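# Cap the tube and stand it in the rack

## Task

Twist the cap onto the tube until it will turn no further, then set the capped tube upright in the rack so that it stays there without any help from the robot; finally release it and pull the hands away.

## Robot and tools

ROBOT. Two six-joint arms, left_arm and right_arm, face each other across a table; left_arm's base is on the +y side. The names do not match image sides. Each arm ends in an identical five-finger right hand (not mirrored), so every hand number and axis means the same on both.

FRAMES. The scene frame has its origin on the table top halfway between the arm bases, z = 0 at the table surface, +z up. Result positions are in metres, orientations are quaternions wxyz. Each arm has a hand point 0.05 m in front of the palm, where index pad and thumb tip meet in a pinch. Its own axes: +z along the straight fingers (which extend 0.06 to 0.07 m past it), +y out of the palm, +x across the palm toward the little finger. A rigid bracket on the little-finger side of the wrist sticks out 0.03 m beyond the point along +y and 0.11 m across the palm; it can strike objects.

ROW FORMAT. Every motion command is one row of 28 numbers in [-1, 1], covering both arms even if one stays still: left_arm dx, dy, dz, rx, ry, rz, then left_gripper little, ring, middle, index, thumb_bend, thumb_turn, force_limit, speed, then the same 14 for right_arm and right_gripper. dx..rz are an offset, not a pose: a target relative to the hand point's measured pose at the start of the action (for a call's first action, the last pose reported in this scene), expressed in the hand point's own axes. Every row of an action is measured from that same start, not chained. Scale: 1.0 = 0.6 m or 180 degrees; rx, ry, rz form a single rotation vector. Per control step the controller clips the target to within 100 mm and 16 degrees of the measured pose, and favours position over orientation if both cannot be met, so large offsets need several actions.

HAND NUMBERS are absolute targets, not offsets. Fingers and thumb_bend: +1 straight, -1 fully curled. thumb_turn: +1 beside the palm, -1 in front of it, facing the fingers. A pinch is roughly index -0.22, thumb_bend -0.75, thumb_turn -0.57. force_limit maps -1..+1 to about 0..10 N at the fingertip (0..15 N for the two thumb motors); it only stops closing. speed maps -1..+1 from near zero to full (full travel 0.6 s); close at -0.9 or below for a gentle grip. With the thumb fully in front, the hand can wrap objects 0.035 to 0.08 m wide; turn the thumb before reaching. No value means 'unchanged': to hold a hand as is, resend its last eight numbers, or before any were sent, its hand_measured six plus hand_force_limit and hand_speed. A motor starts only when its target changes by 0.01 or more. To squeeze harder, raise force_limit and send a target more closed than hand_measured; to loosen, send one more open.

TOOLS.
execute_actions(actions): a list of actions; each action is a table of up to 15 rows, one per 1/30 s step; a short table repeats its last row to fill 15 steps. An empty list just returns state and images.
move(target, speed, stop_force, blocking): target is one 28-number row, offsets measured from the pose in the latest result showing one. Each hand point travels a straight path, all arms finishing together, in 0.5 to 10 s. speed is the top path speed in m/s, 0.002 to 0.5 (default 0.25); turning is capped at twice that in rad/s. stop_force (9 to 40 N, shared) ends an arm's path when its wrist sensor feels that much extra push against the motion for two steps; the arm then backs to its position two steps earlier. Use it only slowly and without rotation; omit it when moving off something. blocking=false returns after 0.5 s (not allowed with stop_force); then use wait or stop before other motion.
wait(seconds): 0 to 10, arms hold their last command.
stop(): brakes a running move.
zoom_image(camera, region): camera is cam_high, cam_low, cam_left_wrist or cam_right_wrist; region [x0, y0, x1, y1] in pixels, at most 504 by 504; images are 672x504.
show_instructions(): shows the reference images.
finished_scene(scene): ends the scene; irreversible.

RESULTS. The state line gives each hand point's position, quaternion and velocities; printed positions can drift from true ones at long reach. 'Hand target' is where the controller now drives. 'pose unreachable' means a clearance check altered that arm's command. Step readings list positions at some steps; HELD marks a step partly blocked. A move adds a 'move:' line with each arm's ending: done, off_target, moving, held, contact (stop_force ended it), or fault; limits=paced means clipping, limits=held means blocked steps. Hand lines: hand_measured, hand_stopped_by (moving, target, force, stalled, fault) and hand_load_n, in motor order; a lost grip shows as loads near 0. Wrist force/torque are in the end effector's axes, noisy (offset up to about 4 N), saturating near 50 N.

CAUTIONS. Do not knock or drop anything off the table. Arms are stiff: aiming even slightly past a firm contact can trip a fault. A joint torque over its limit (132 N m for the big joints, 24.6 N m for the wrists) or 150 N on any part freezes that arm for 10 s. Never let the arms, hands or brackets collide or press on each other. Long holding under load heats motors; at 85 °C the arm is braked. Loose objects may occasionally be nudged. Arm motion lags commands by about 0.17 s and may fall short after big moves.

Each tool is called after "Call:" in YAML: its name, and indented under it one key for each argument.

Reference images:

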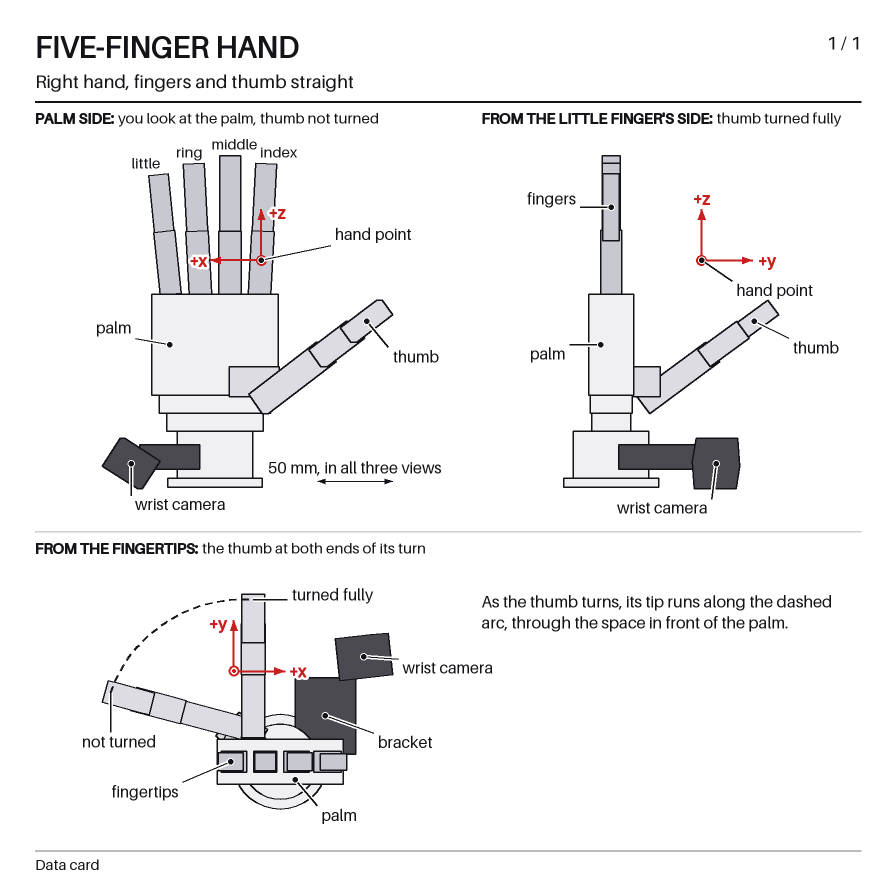

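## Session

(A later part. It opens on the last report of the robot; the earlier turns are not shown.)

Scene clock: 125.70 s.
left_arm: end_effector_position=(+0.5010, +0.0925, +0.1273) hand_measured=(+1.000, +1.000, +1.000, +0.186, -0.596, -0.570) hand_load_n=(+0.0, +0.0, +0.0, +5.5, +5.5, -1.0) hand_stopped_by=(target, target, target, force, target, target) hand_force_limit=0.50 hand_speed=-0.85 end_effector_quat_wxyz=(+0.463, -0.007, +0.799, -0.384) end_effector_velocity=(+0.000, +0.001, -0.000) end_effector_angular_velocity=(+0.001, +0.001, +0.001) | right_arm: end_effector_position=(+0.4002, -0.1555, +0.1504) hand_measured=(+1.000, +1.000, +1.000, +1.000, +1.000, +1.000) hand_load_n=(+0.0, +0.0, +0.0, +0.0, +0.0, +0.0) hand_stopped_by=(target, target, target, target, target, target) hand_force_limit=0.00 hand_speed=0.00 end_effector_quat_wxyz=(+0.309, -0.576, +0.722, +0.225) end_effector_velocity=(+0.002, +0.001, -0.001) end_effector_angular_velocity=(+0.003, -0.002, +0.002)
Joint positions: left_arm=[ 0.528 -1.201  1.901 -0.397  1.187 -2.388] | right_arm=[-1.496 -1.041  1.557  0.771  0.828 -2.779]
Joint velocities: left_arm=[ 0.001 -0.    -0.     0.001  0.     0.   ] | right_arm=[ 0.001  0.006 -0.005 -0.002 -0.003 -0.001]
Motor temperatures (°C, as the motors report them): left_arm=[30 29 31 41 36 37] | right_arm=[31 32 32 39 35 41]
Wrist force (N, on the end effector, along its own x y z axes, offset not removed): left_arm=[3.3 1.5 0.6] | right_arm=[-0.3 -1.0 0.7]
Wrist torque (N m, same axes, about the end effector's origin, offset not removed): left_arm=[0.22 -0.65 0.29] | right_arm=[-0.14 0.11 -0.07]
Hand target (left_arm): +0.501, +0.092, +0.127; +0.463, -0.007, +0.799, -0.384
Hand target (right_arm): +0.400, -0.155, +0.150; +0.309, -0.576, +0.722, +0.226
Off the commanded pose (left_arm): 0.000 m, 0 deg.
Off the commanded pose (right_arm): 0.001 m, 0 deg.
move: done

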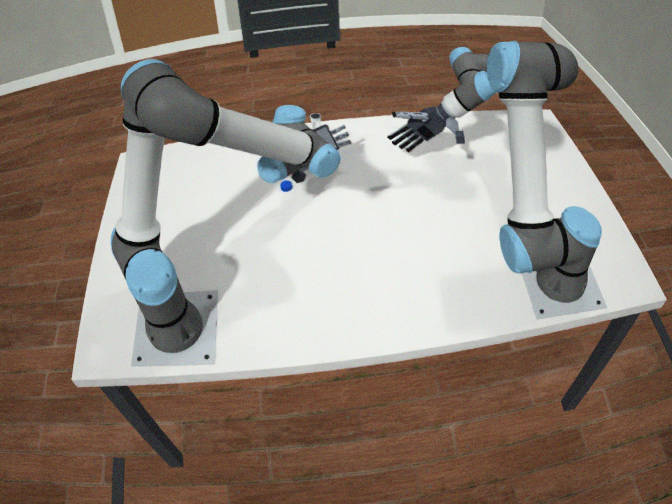

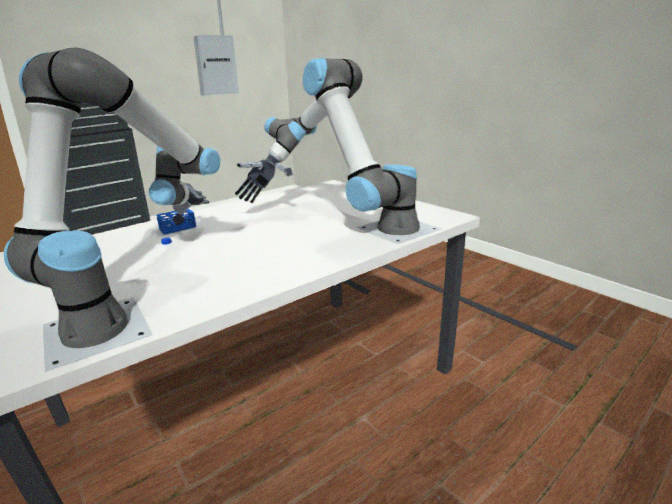

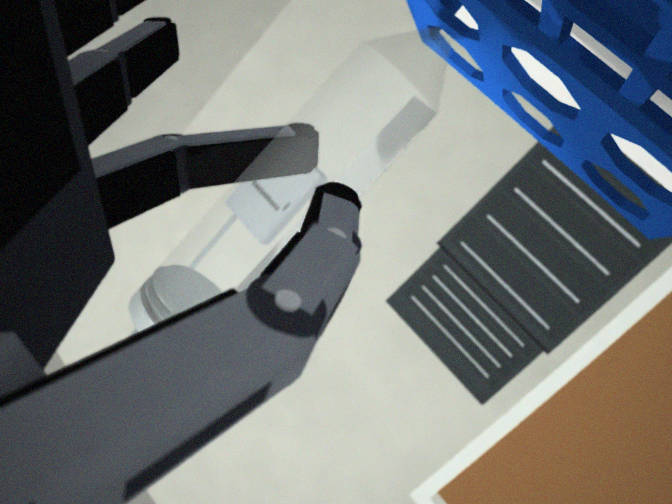

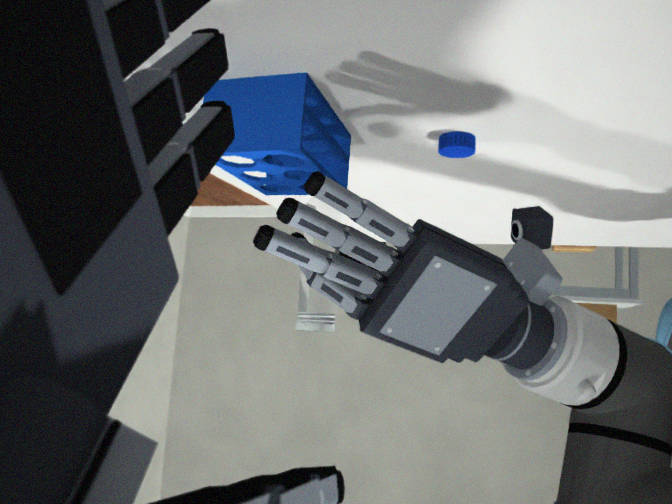

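Call:
move:
  target: [-0.003,0.019,0.025,0,0,0,1,1,1,-0.3,-0.6,-0.57,0.5,-0.85,0,-0.08,0,0,0,0,1,1,1,1,1,1,0,0]
  speed: 0.04

Call:
zoom_image:
  camera: "cam_right_wrist"
  region: [220,60,480,350]

Scene clock: 131.30 s.
left_arm: end_effector_position=(+0.5171, +0.0920, +0.1174) hand_measured=(+1.000, +1.000, +1.000, +0.186, -0.596, -0.570) hand_load_n=(+0.0, +0.0, +0.0, +5.5, +5.5, -1.0) hand_stopped_by=(target, target, target, force, target, target) hand_force_limit=0.50 hand_speed=-0.85 end_effector_quat_wxyz=(+0.463, -0.007, +0.799, -0.384) end_effector_velocity=(+0.001, +0.000, -0.001) end_effector_angular_velocity=(+0.001, +0.001, +0.000) | right_arm: end_effector_position=(+0.4466, -0.1667, +0.1518) hand_measured=(+1.000, +1.000, +1.000, +1.000, +1.000, +1.000) hand_load_n=(+0.0, +0.0, +0.0, +0.0, +0.0, +0.0) hand_stopped_by=(target, target, target, target, target, target) hand_force_limit=0.00 hand_speed=0.00 end_effector_quat_wxyz=(+0.309, -0.576, +0.722, +0.225) end_effector_velocity=(+0.002, +0.000, -0.000) end_effector_angular_velocity=(-0.000, +0.002, +0.002)
Joint positions: left_arm=[ 0.56  -1.163  1.874 -0.413  1.218 -2.378] | right_arm=[-1.521 -0.949  1.407  0.852  0.821 -2.811]
Joint velocities: left_arm=[ 0.002  0.002 -0.001  0.     0.002  0.   ] | right_arm=[ 0.001  0.006 -0.008  0.005 -0.    -0.001]
Motor temperatures (°C, as the motors report them): left_arm=[30 29 31 41 36 37] | right_arm=[31 32 32 39 35 41]
Wrist force (N, on the end effector, along its own x y z axes, offset not removed): left_arm=[1.3 2.1 1.0] | right_arm=[0.0 0.5 -1.1]
Wrist torque (N m, same axes, about the end effector's origin, offset not removed): left_arm=[0.32 -0.46 0.20] | right_arm=[0.23 0.17 0.07]
Hand target (left_arm): +0.517, +0.092, +0.117; +0.463, -0.007, +0.799, -0.384
Hand target (right_arm): +0.447, -0.167, +0.152; +0.309, -0.576, +0.722, +0.225
Off the commanded pose (left_arm): 0.000 m, 0 deg.
Off the commanded pose (right_arm): 0.000 m, 0 deg.
move: done

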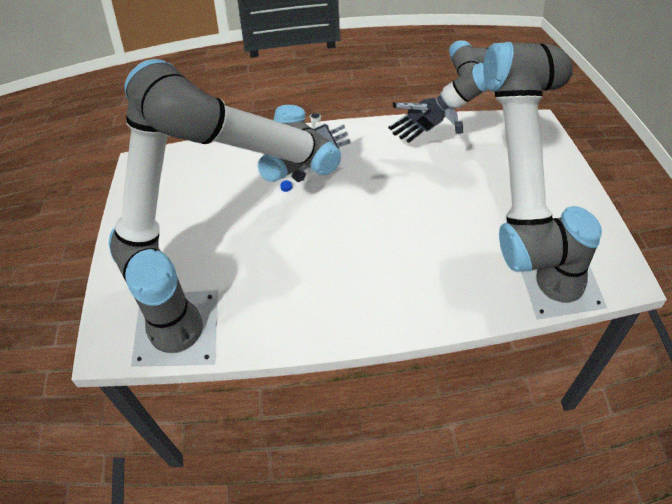

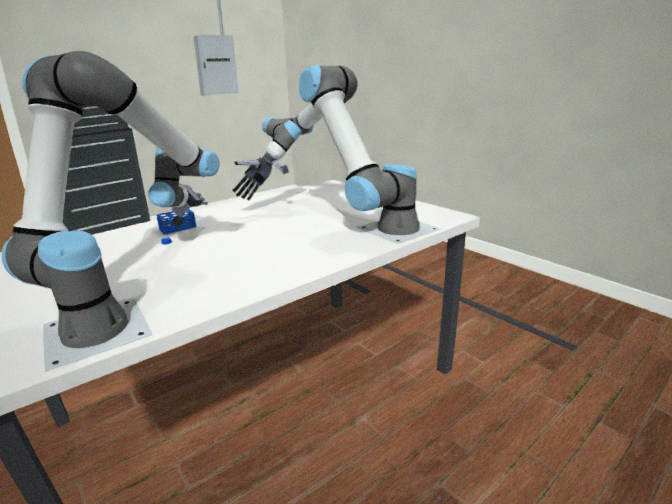

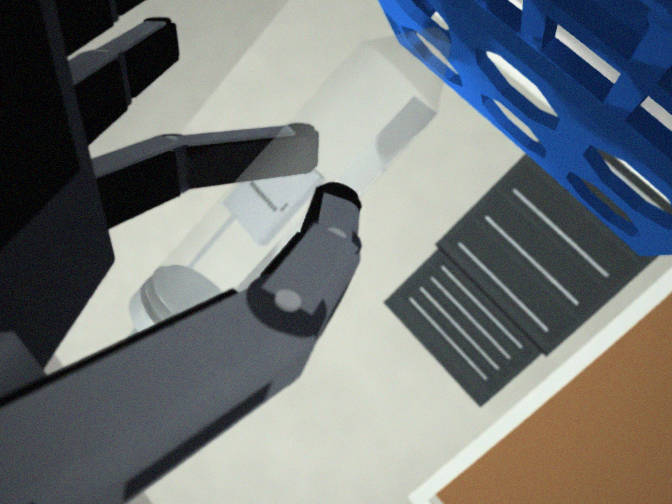

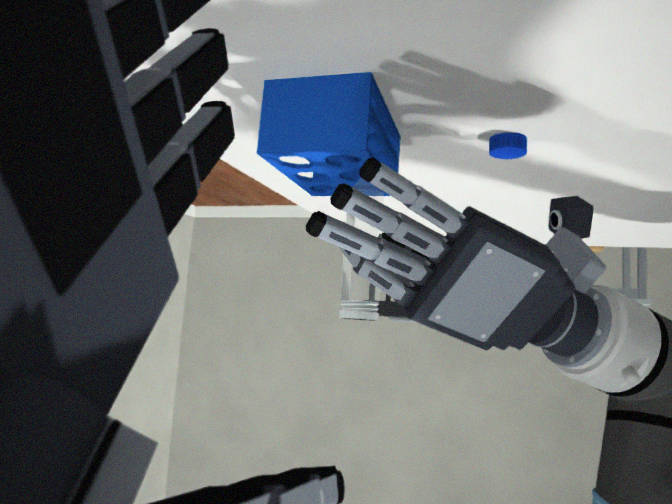

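Region (220, 60, 480, 350) of cam_right_wrist's 672x504 image, scaled by 1.738, with more detail than that image has; it fills the left 452 columns of this view, and the rest is white.

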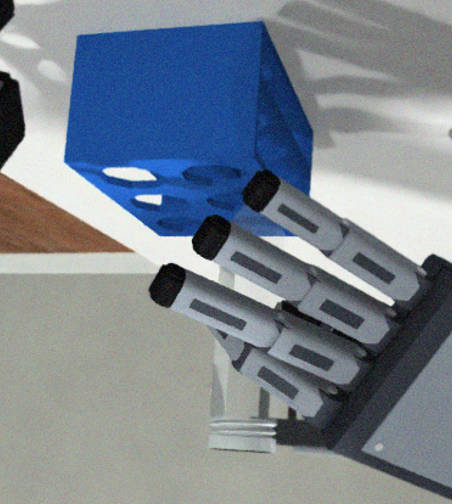

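Call:
move:
  target: [-0.002,0.005,0.023,0,0,0,1,1,1,-0.3,-0.6,-0.57,0.5,-0.85,0,0,0,0,0,0,1,1,1,1,1,1,0,0]
  speed: 0.02

Call:
zoom_image:
  camera: "cam_right_wrist"
  region: [220,60,480,350]

Scene clock: 134.83 s.
left_arm: end_effector_position=(+0.5289, +0.0863, +0.1127) hand_measured=(+1.000, +1.000, +1.000, +0.186, -0.596, -0.570) hand_load_n=(+0.0, +0.0, +0.0, +5.5, +5.0, -0.5) hand_stopped_by=(target, target, target, force, target, target) hand_force_limit=0.50 hand_speed=-0.85 end_effector_quat_wxyz=(+0.463, -0.007, +0.799, -0.384) end_effector_velocity=(+0.002, -0.001, +0.000) end_effector_angular_velocity=(-0.002, -0.001, -0.000) | right_arm: end_effector_position=(+0.4467, -0.1668, +0.1518) hand_measured=(+1.000, +1.000, +1.000, +1.000, +1.000, +1.000) hand_load_n=(+0.0, +0.0, +0.0, +0.0, +0.0, +0.0) hand_stopped_by=(target, target, target, target, target, target) hand_force_limit=0.00 hand_speed=0.00 end_effector_quat_wxyz=(+0.309, -0.576, +0.722, +0.225) end_effector_velocity=(-0.000, +0.000, -0.000) end_effector_angular_velocity=(+0.000, +0.000, +0.000)
Joint positions: left_arm=[ 0.576 -1.131  1.84  -0.412  1.234 -2.372] | right_arm=[-1.521 -0.949  1.407  0.852  0.821 -2.811]
Joint velocities: left_arm=[ 0.002  0.004 -0.006 -0.     0.002  0.001] | right_arm=[ 0.001 -0.     0.    -0.001  0.     0.001]
Motor temperatures (°C, as the motors report them): left_arm=[30 29 31 41 36 37] | right_arm=[31 32 32 39 35 41]
Wrist force (N, on the end effector, along its own x y z axes, offset not removed): left_arm=[1.4 1.1 1.1] | right_arm=[-0.4 -0.6 0.6]
Wrist torque (N m, same axes, about the end effector's origin, offset not removed): left_arm=[0.20 -0.52 0.23] | right_arm=[-0.09 0.19 -0.12]
Hand target (left_arm): +0.529, +0.086, +0.113; +0.463, -0.007, +0.799, -0.384
Hand target (right_arm): +0.447, -0.167, +0.152; +0.309, -0.576, +0.722, +0.225
Off the commanded pose (left_arm): 0.000 m, 0 deg.
Off the commanded pose (right_arm): 0.000 m, 0 deg.
move: done

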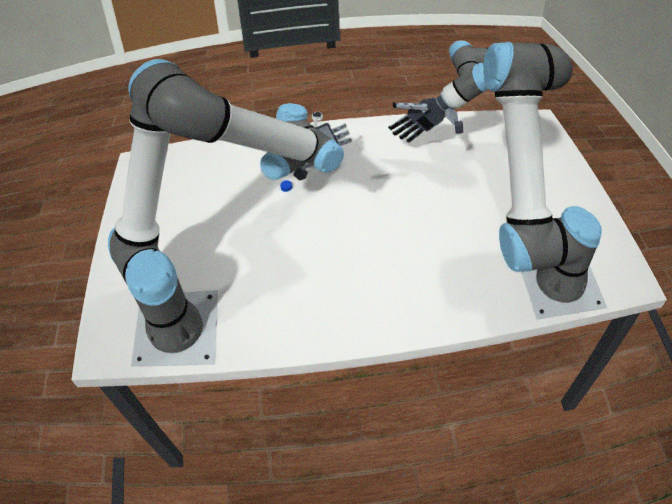

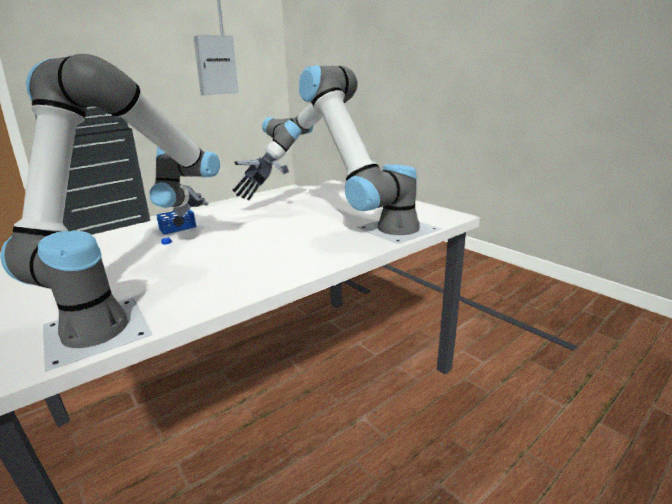

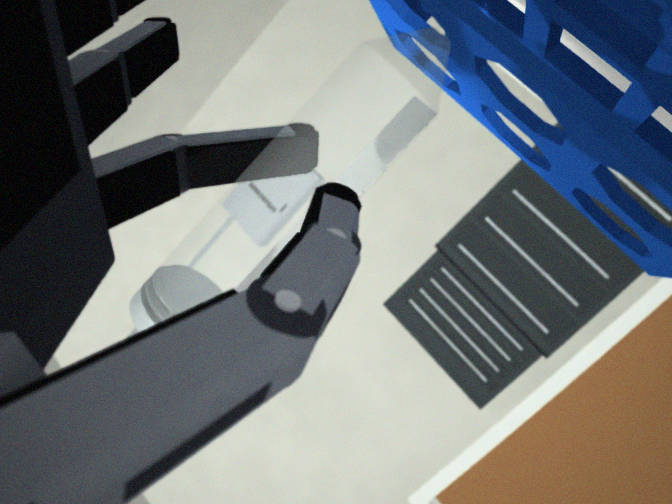

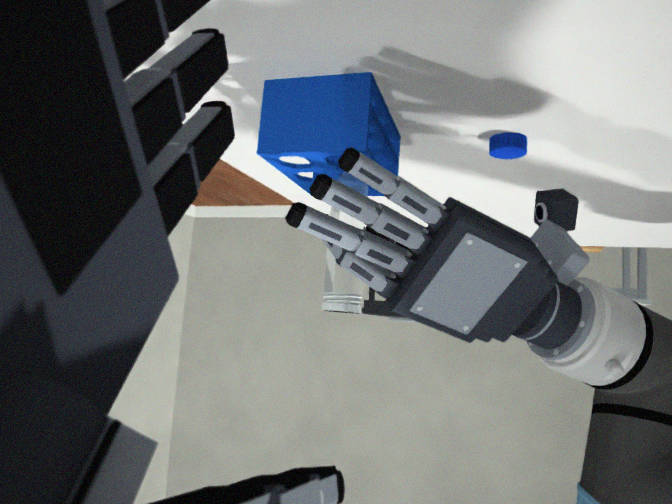

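Region (220, 60, 480, 350) of cam_right_wrist's 672x504 image, scaled by 1.738, with more detail than that image has; it fills the left 452 columns of this view, and the rest is white.

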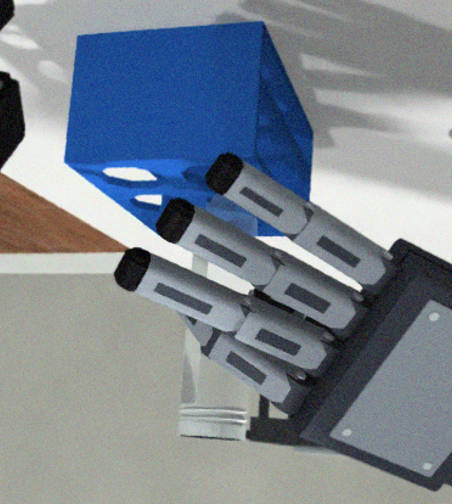

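Call:
move:
  target: [0.004,-0.008,0.007,0,0,0,1,1,1,-0.3,-0.6,-0.57,0.5,-0.85,0,0,0,0,0,0,1,1,1,1,1,1,0,0]
  speed: 0.02

Call:
move:
  target: [0.03,0.026,0.012,0,0,0,1,1,1,-0.3,-0.6,-0.57,0.5,-0.85,0,0,0,0,0,0,1,1,1,1,1,1,0,0]
  speed: 0.01
  stop_force: 9

Scene clock: 139.40 s.
left_arm: end_effector_position=(+0.5290, +0.0797, +0.1128) hand_measured=(+1.000, +1.000, +1.000, +0.186, -0.596, -0.570) hand_load_n=(+0.0, +0.0, +0.0, +5.5, +5.5, -1.0) hand_stopped_by=(target, target, target, force, target, target) hand_force_limit=0.50 hand_speed=-0.85 end_effector_quat_wxyz=(+0.463, -0.007, +0.799, -0.384) end_effector_velocity=(-0.000, -0.002, -0.001) end_effector_angular_velocity=(+0.003, +0.002, +0.000) | right_arm: end_effector_position=(+0.4466, -0.1667, +0.1518) hand_measured=(+1.000, +1.000, +1.000, +1.000, +1.000, +1.000) hand_load_n=(+0.0, +0.0, +0.0, +0.0, +0.0, +0.0) hand_stopped_by=(target, target, target, target, target, target) hand_force_limit=0.00 hand_speed=0.00 end_effector_quat_wxyz=(+0.309, -0.576, +0.722, +0.225) end_effector_velocity=(-0.000, +0.000, -0.000) end_effector_angular_velocity=(+0.000, -0.000, +0.001)
Joint positions: left_arm=[ 0.569 -1.122  1.825 -0.405  1.227 -2.375] | right_arm=[-1.521 -0.949  1.407  0.852  0.821 -2.811]
Joint velocities: left_arm=[-0.002  0.004 -0.004  0.004 -0.002 -0.001] | right_arm=[ 0.001  0.     0.    -0.001 -0.     0.   ]
Motor temperatures (°C, as the motors report them): left_arm=[30 29 31 41 36 37] | right_arm=[31 32 32 39 35 41]
Wrist force (N, on the end effector, along its own x y z axes, offset not removed): left_arm=[1.3 2.9 0.2] | right_arm=[0.3 1.2 1.1]
Wrist torque (N m, same axes, about the end effector's origin, offset not removed): left_arm=[0.53 -0.42 0.25] | right_arm=[0.18 -0.07 0.01]
Hand target (left_arm): +0.529, +0.080, +0.113; +0.463, -0.007, +0.799, -0.384
Hand target (right_arm): +0.447, -0.167, +0.152; +0.309, -0.576, +0.722, +0.225
Off the commanded pose (left_arm): 0.000 m, 0 deg.
Off the commanded pose (right_arm): 0.000 m, 0 deg.
move: done

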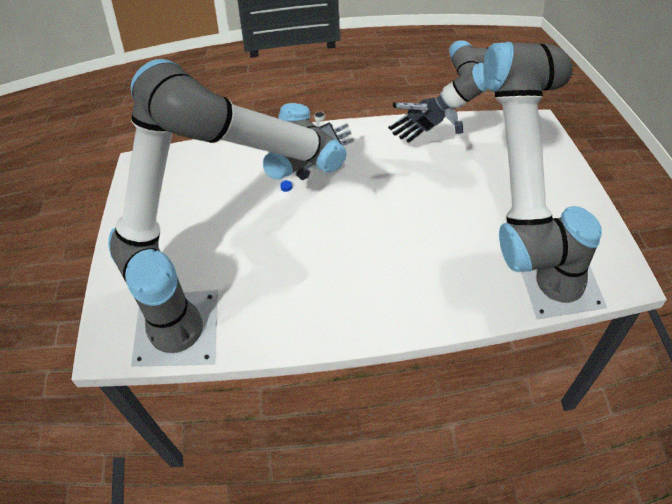

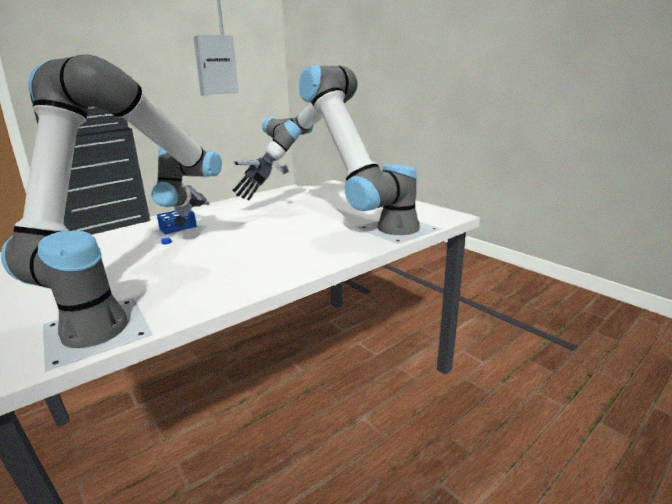

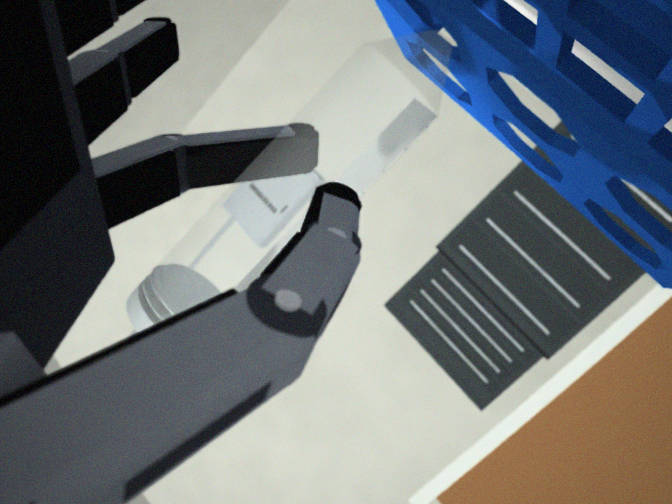

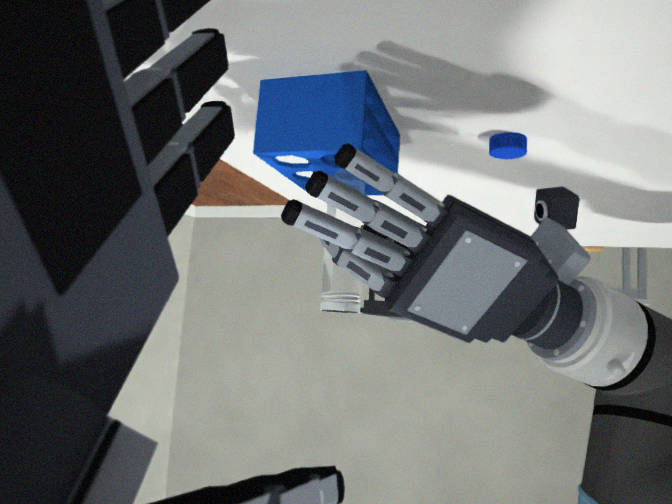

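Scene clock: 142.10 s.
left_arm: end_effector_position=(+0.5295, +0.0797, +0.0881) hand_measured=(+1.000, +1.000, +1.000, +0.186, -0.596, -0.570) hand_load_n=(+0.0, +0.0, +0.0, +5.5, +5.0, -1.5) hand_stopped_by=(target, target, target, force, target, target) hand_force_limit=0.50 hand_speed=-0.85 end_effector_quat_wxyz=(+0.463, -0.007, +0.799, -0.384) end_effector_velocity=(+0.001, +0.000, -0.002) end_effector_angular_velocity=(-0.002, -0.001, +0.001) | right_arm: end_effector_position=(+0.4466, -0.1667, +0.1518) hand_measured=(+1.000, +1.000, +1.000, +1.000, +1.000, +1.000) hand_load_n=(+0.0, +0.0, +0.0, +0.0, +0.0, +0.0) hand_stopped_by=(target, target, target, target, target, target) hand_force_limit=0.00 hand_speed=0.00 end_effector_quat_wxyz=(+0.309, -0.576, +0.722, +0.225) end_effector_velocity=(-0.000, -0.000, -0.000) end_effector_angular_velocity=(+0.000, +0.001, -0.000)
Joint positions: left_arm=[ 0.57  -1.081  1.842 -0.463  1.227 -2.374] | right_arm=[-1.521 -0.949  1.407  0.852  0.821 -2.811]
Joint velocities: left_arm=[ 0.001  0.004  0.001 -0.007  0.     0.   ] | right_arm=[-0.     0.     0.     0.001 -0.    -0.   ]
Motor temperatures (°C, as the motors report them): left_arm=[30 29 31 41 36 37] | right_arm=[31 32 32 39 35 41]
Wrist force (N, on the end effector, along its own x y z axes, offset not removed): left_arm=[2.6 2.7 2.3] | right_arm=[0.9 -1.3 -0.1]
Wrist torque (N m, same axes, about the end effector's origin, offset not removed): left_arm=[0.41 -0.59 0.24] | right_arm=[-0.09 -0.05 0.03]
Hand target (left_arm): +0.529, +0.080, +0.088; +0.463, -0.007, +0.799, -0.384
Hand target (right_arm): +0.447, -0.167, +0.152; +0.309, -0.576, +0.722, +0.225
Off the commanded pose (left_arm): 0.000 m, 0 deg.
Off the commanded pose (right_arm): 0.000 m, 0 deg.
move: done

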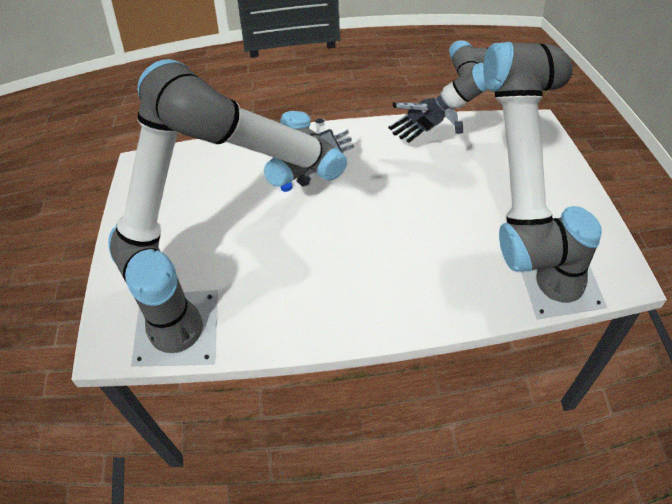

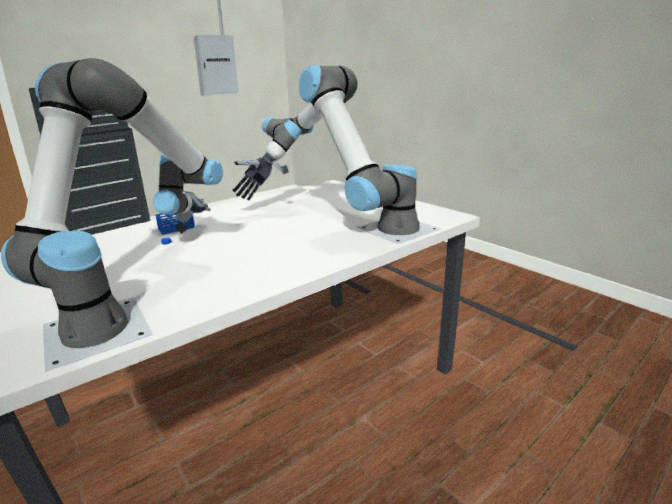

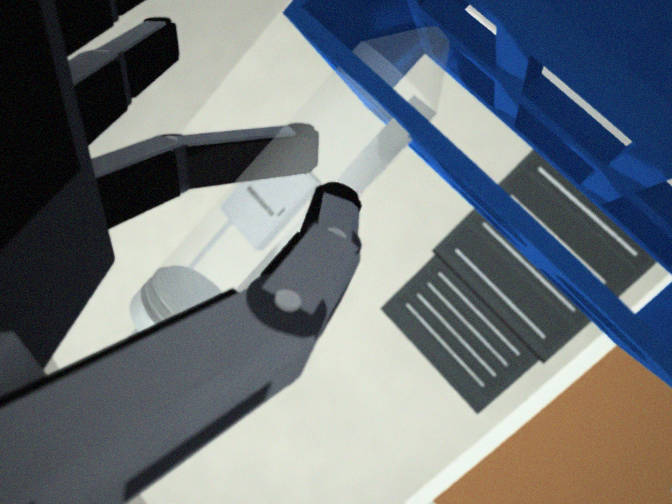

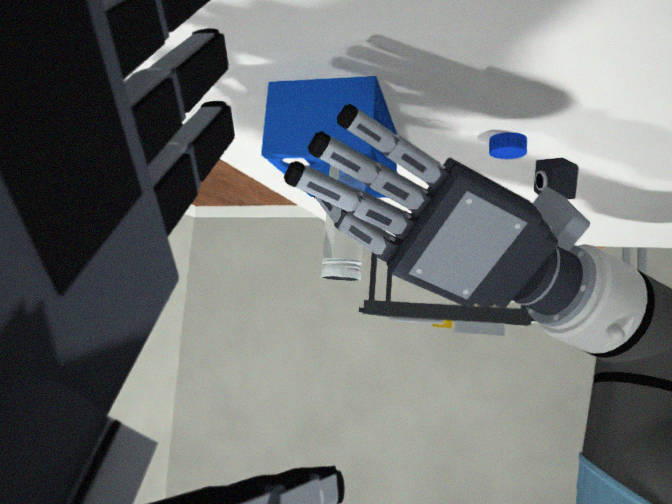

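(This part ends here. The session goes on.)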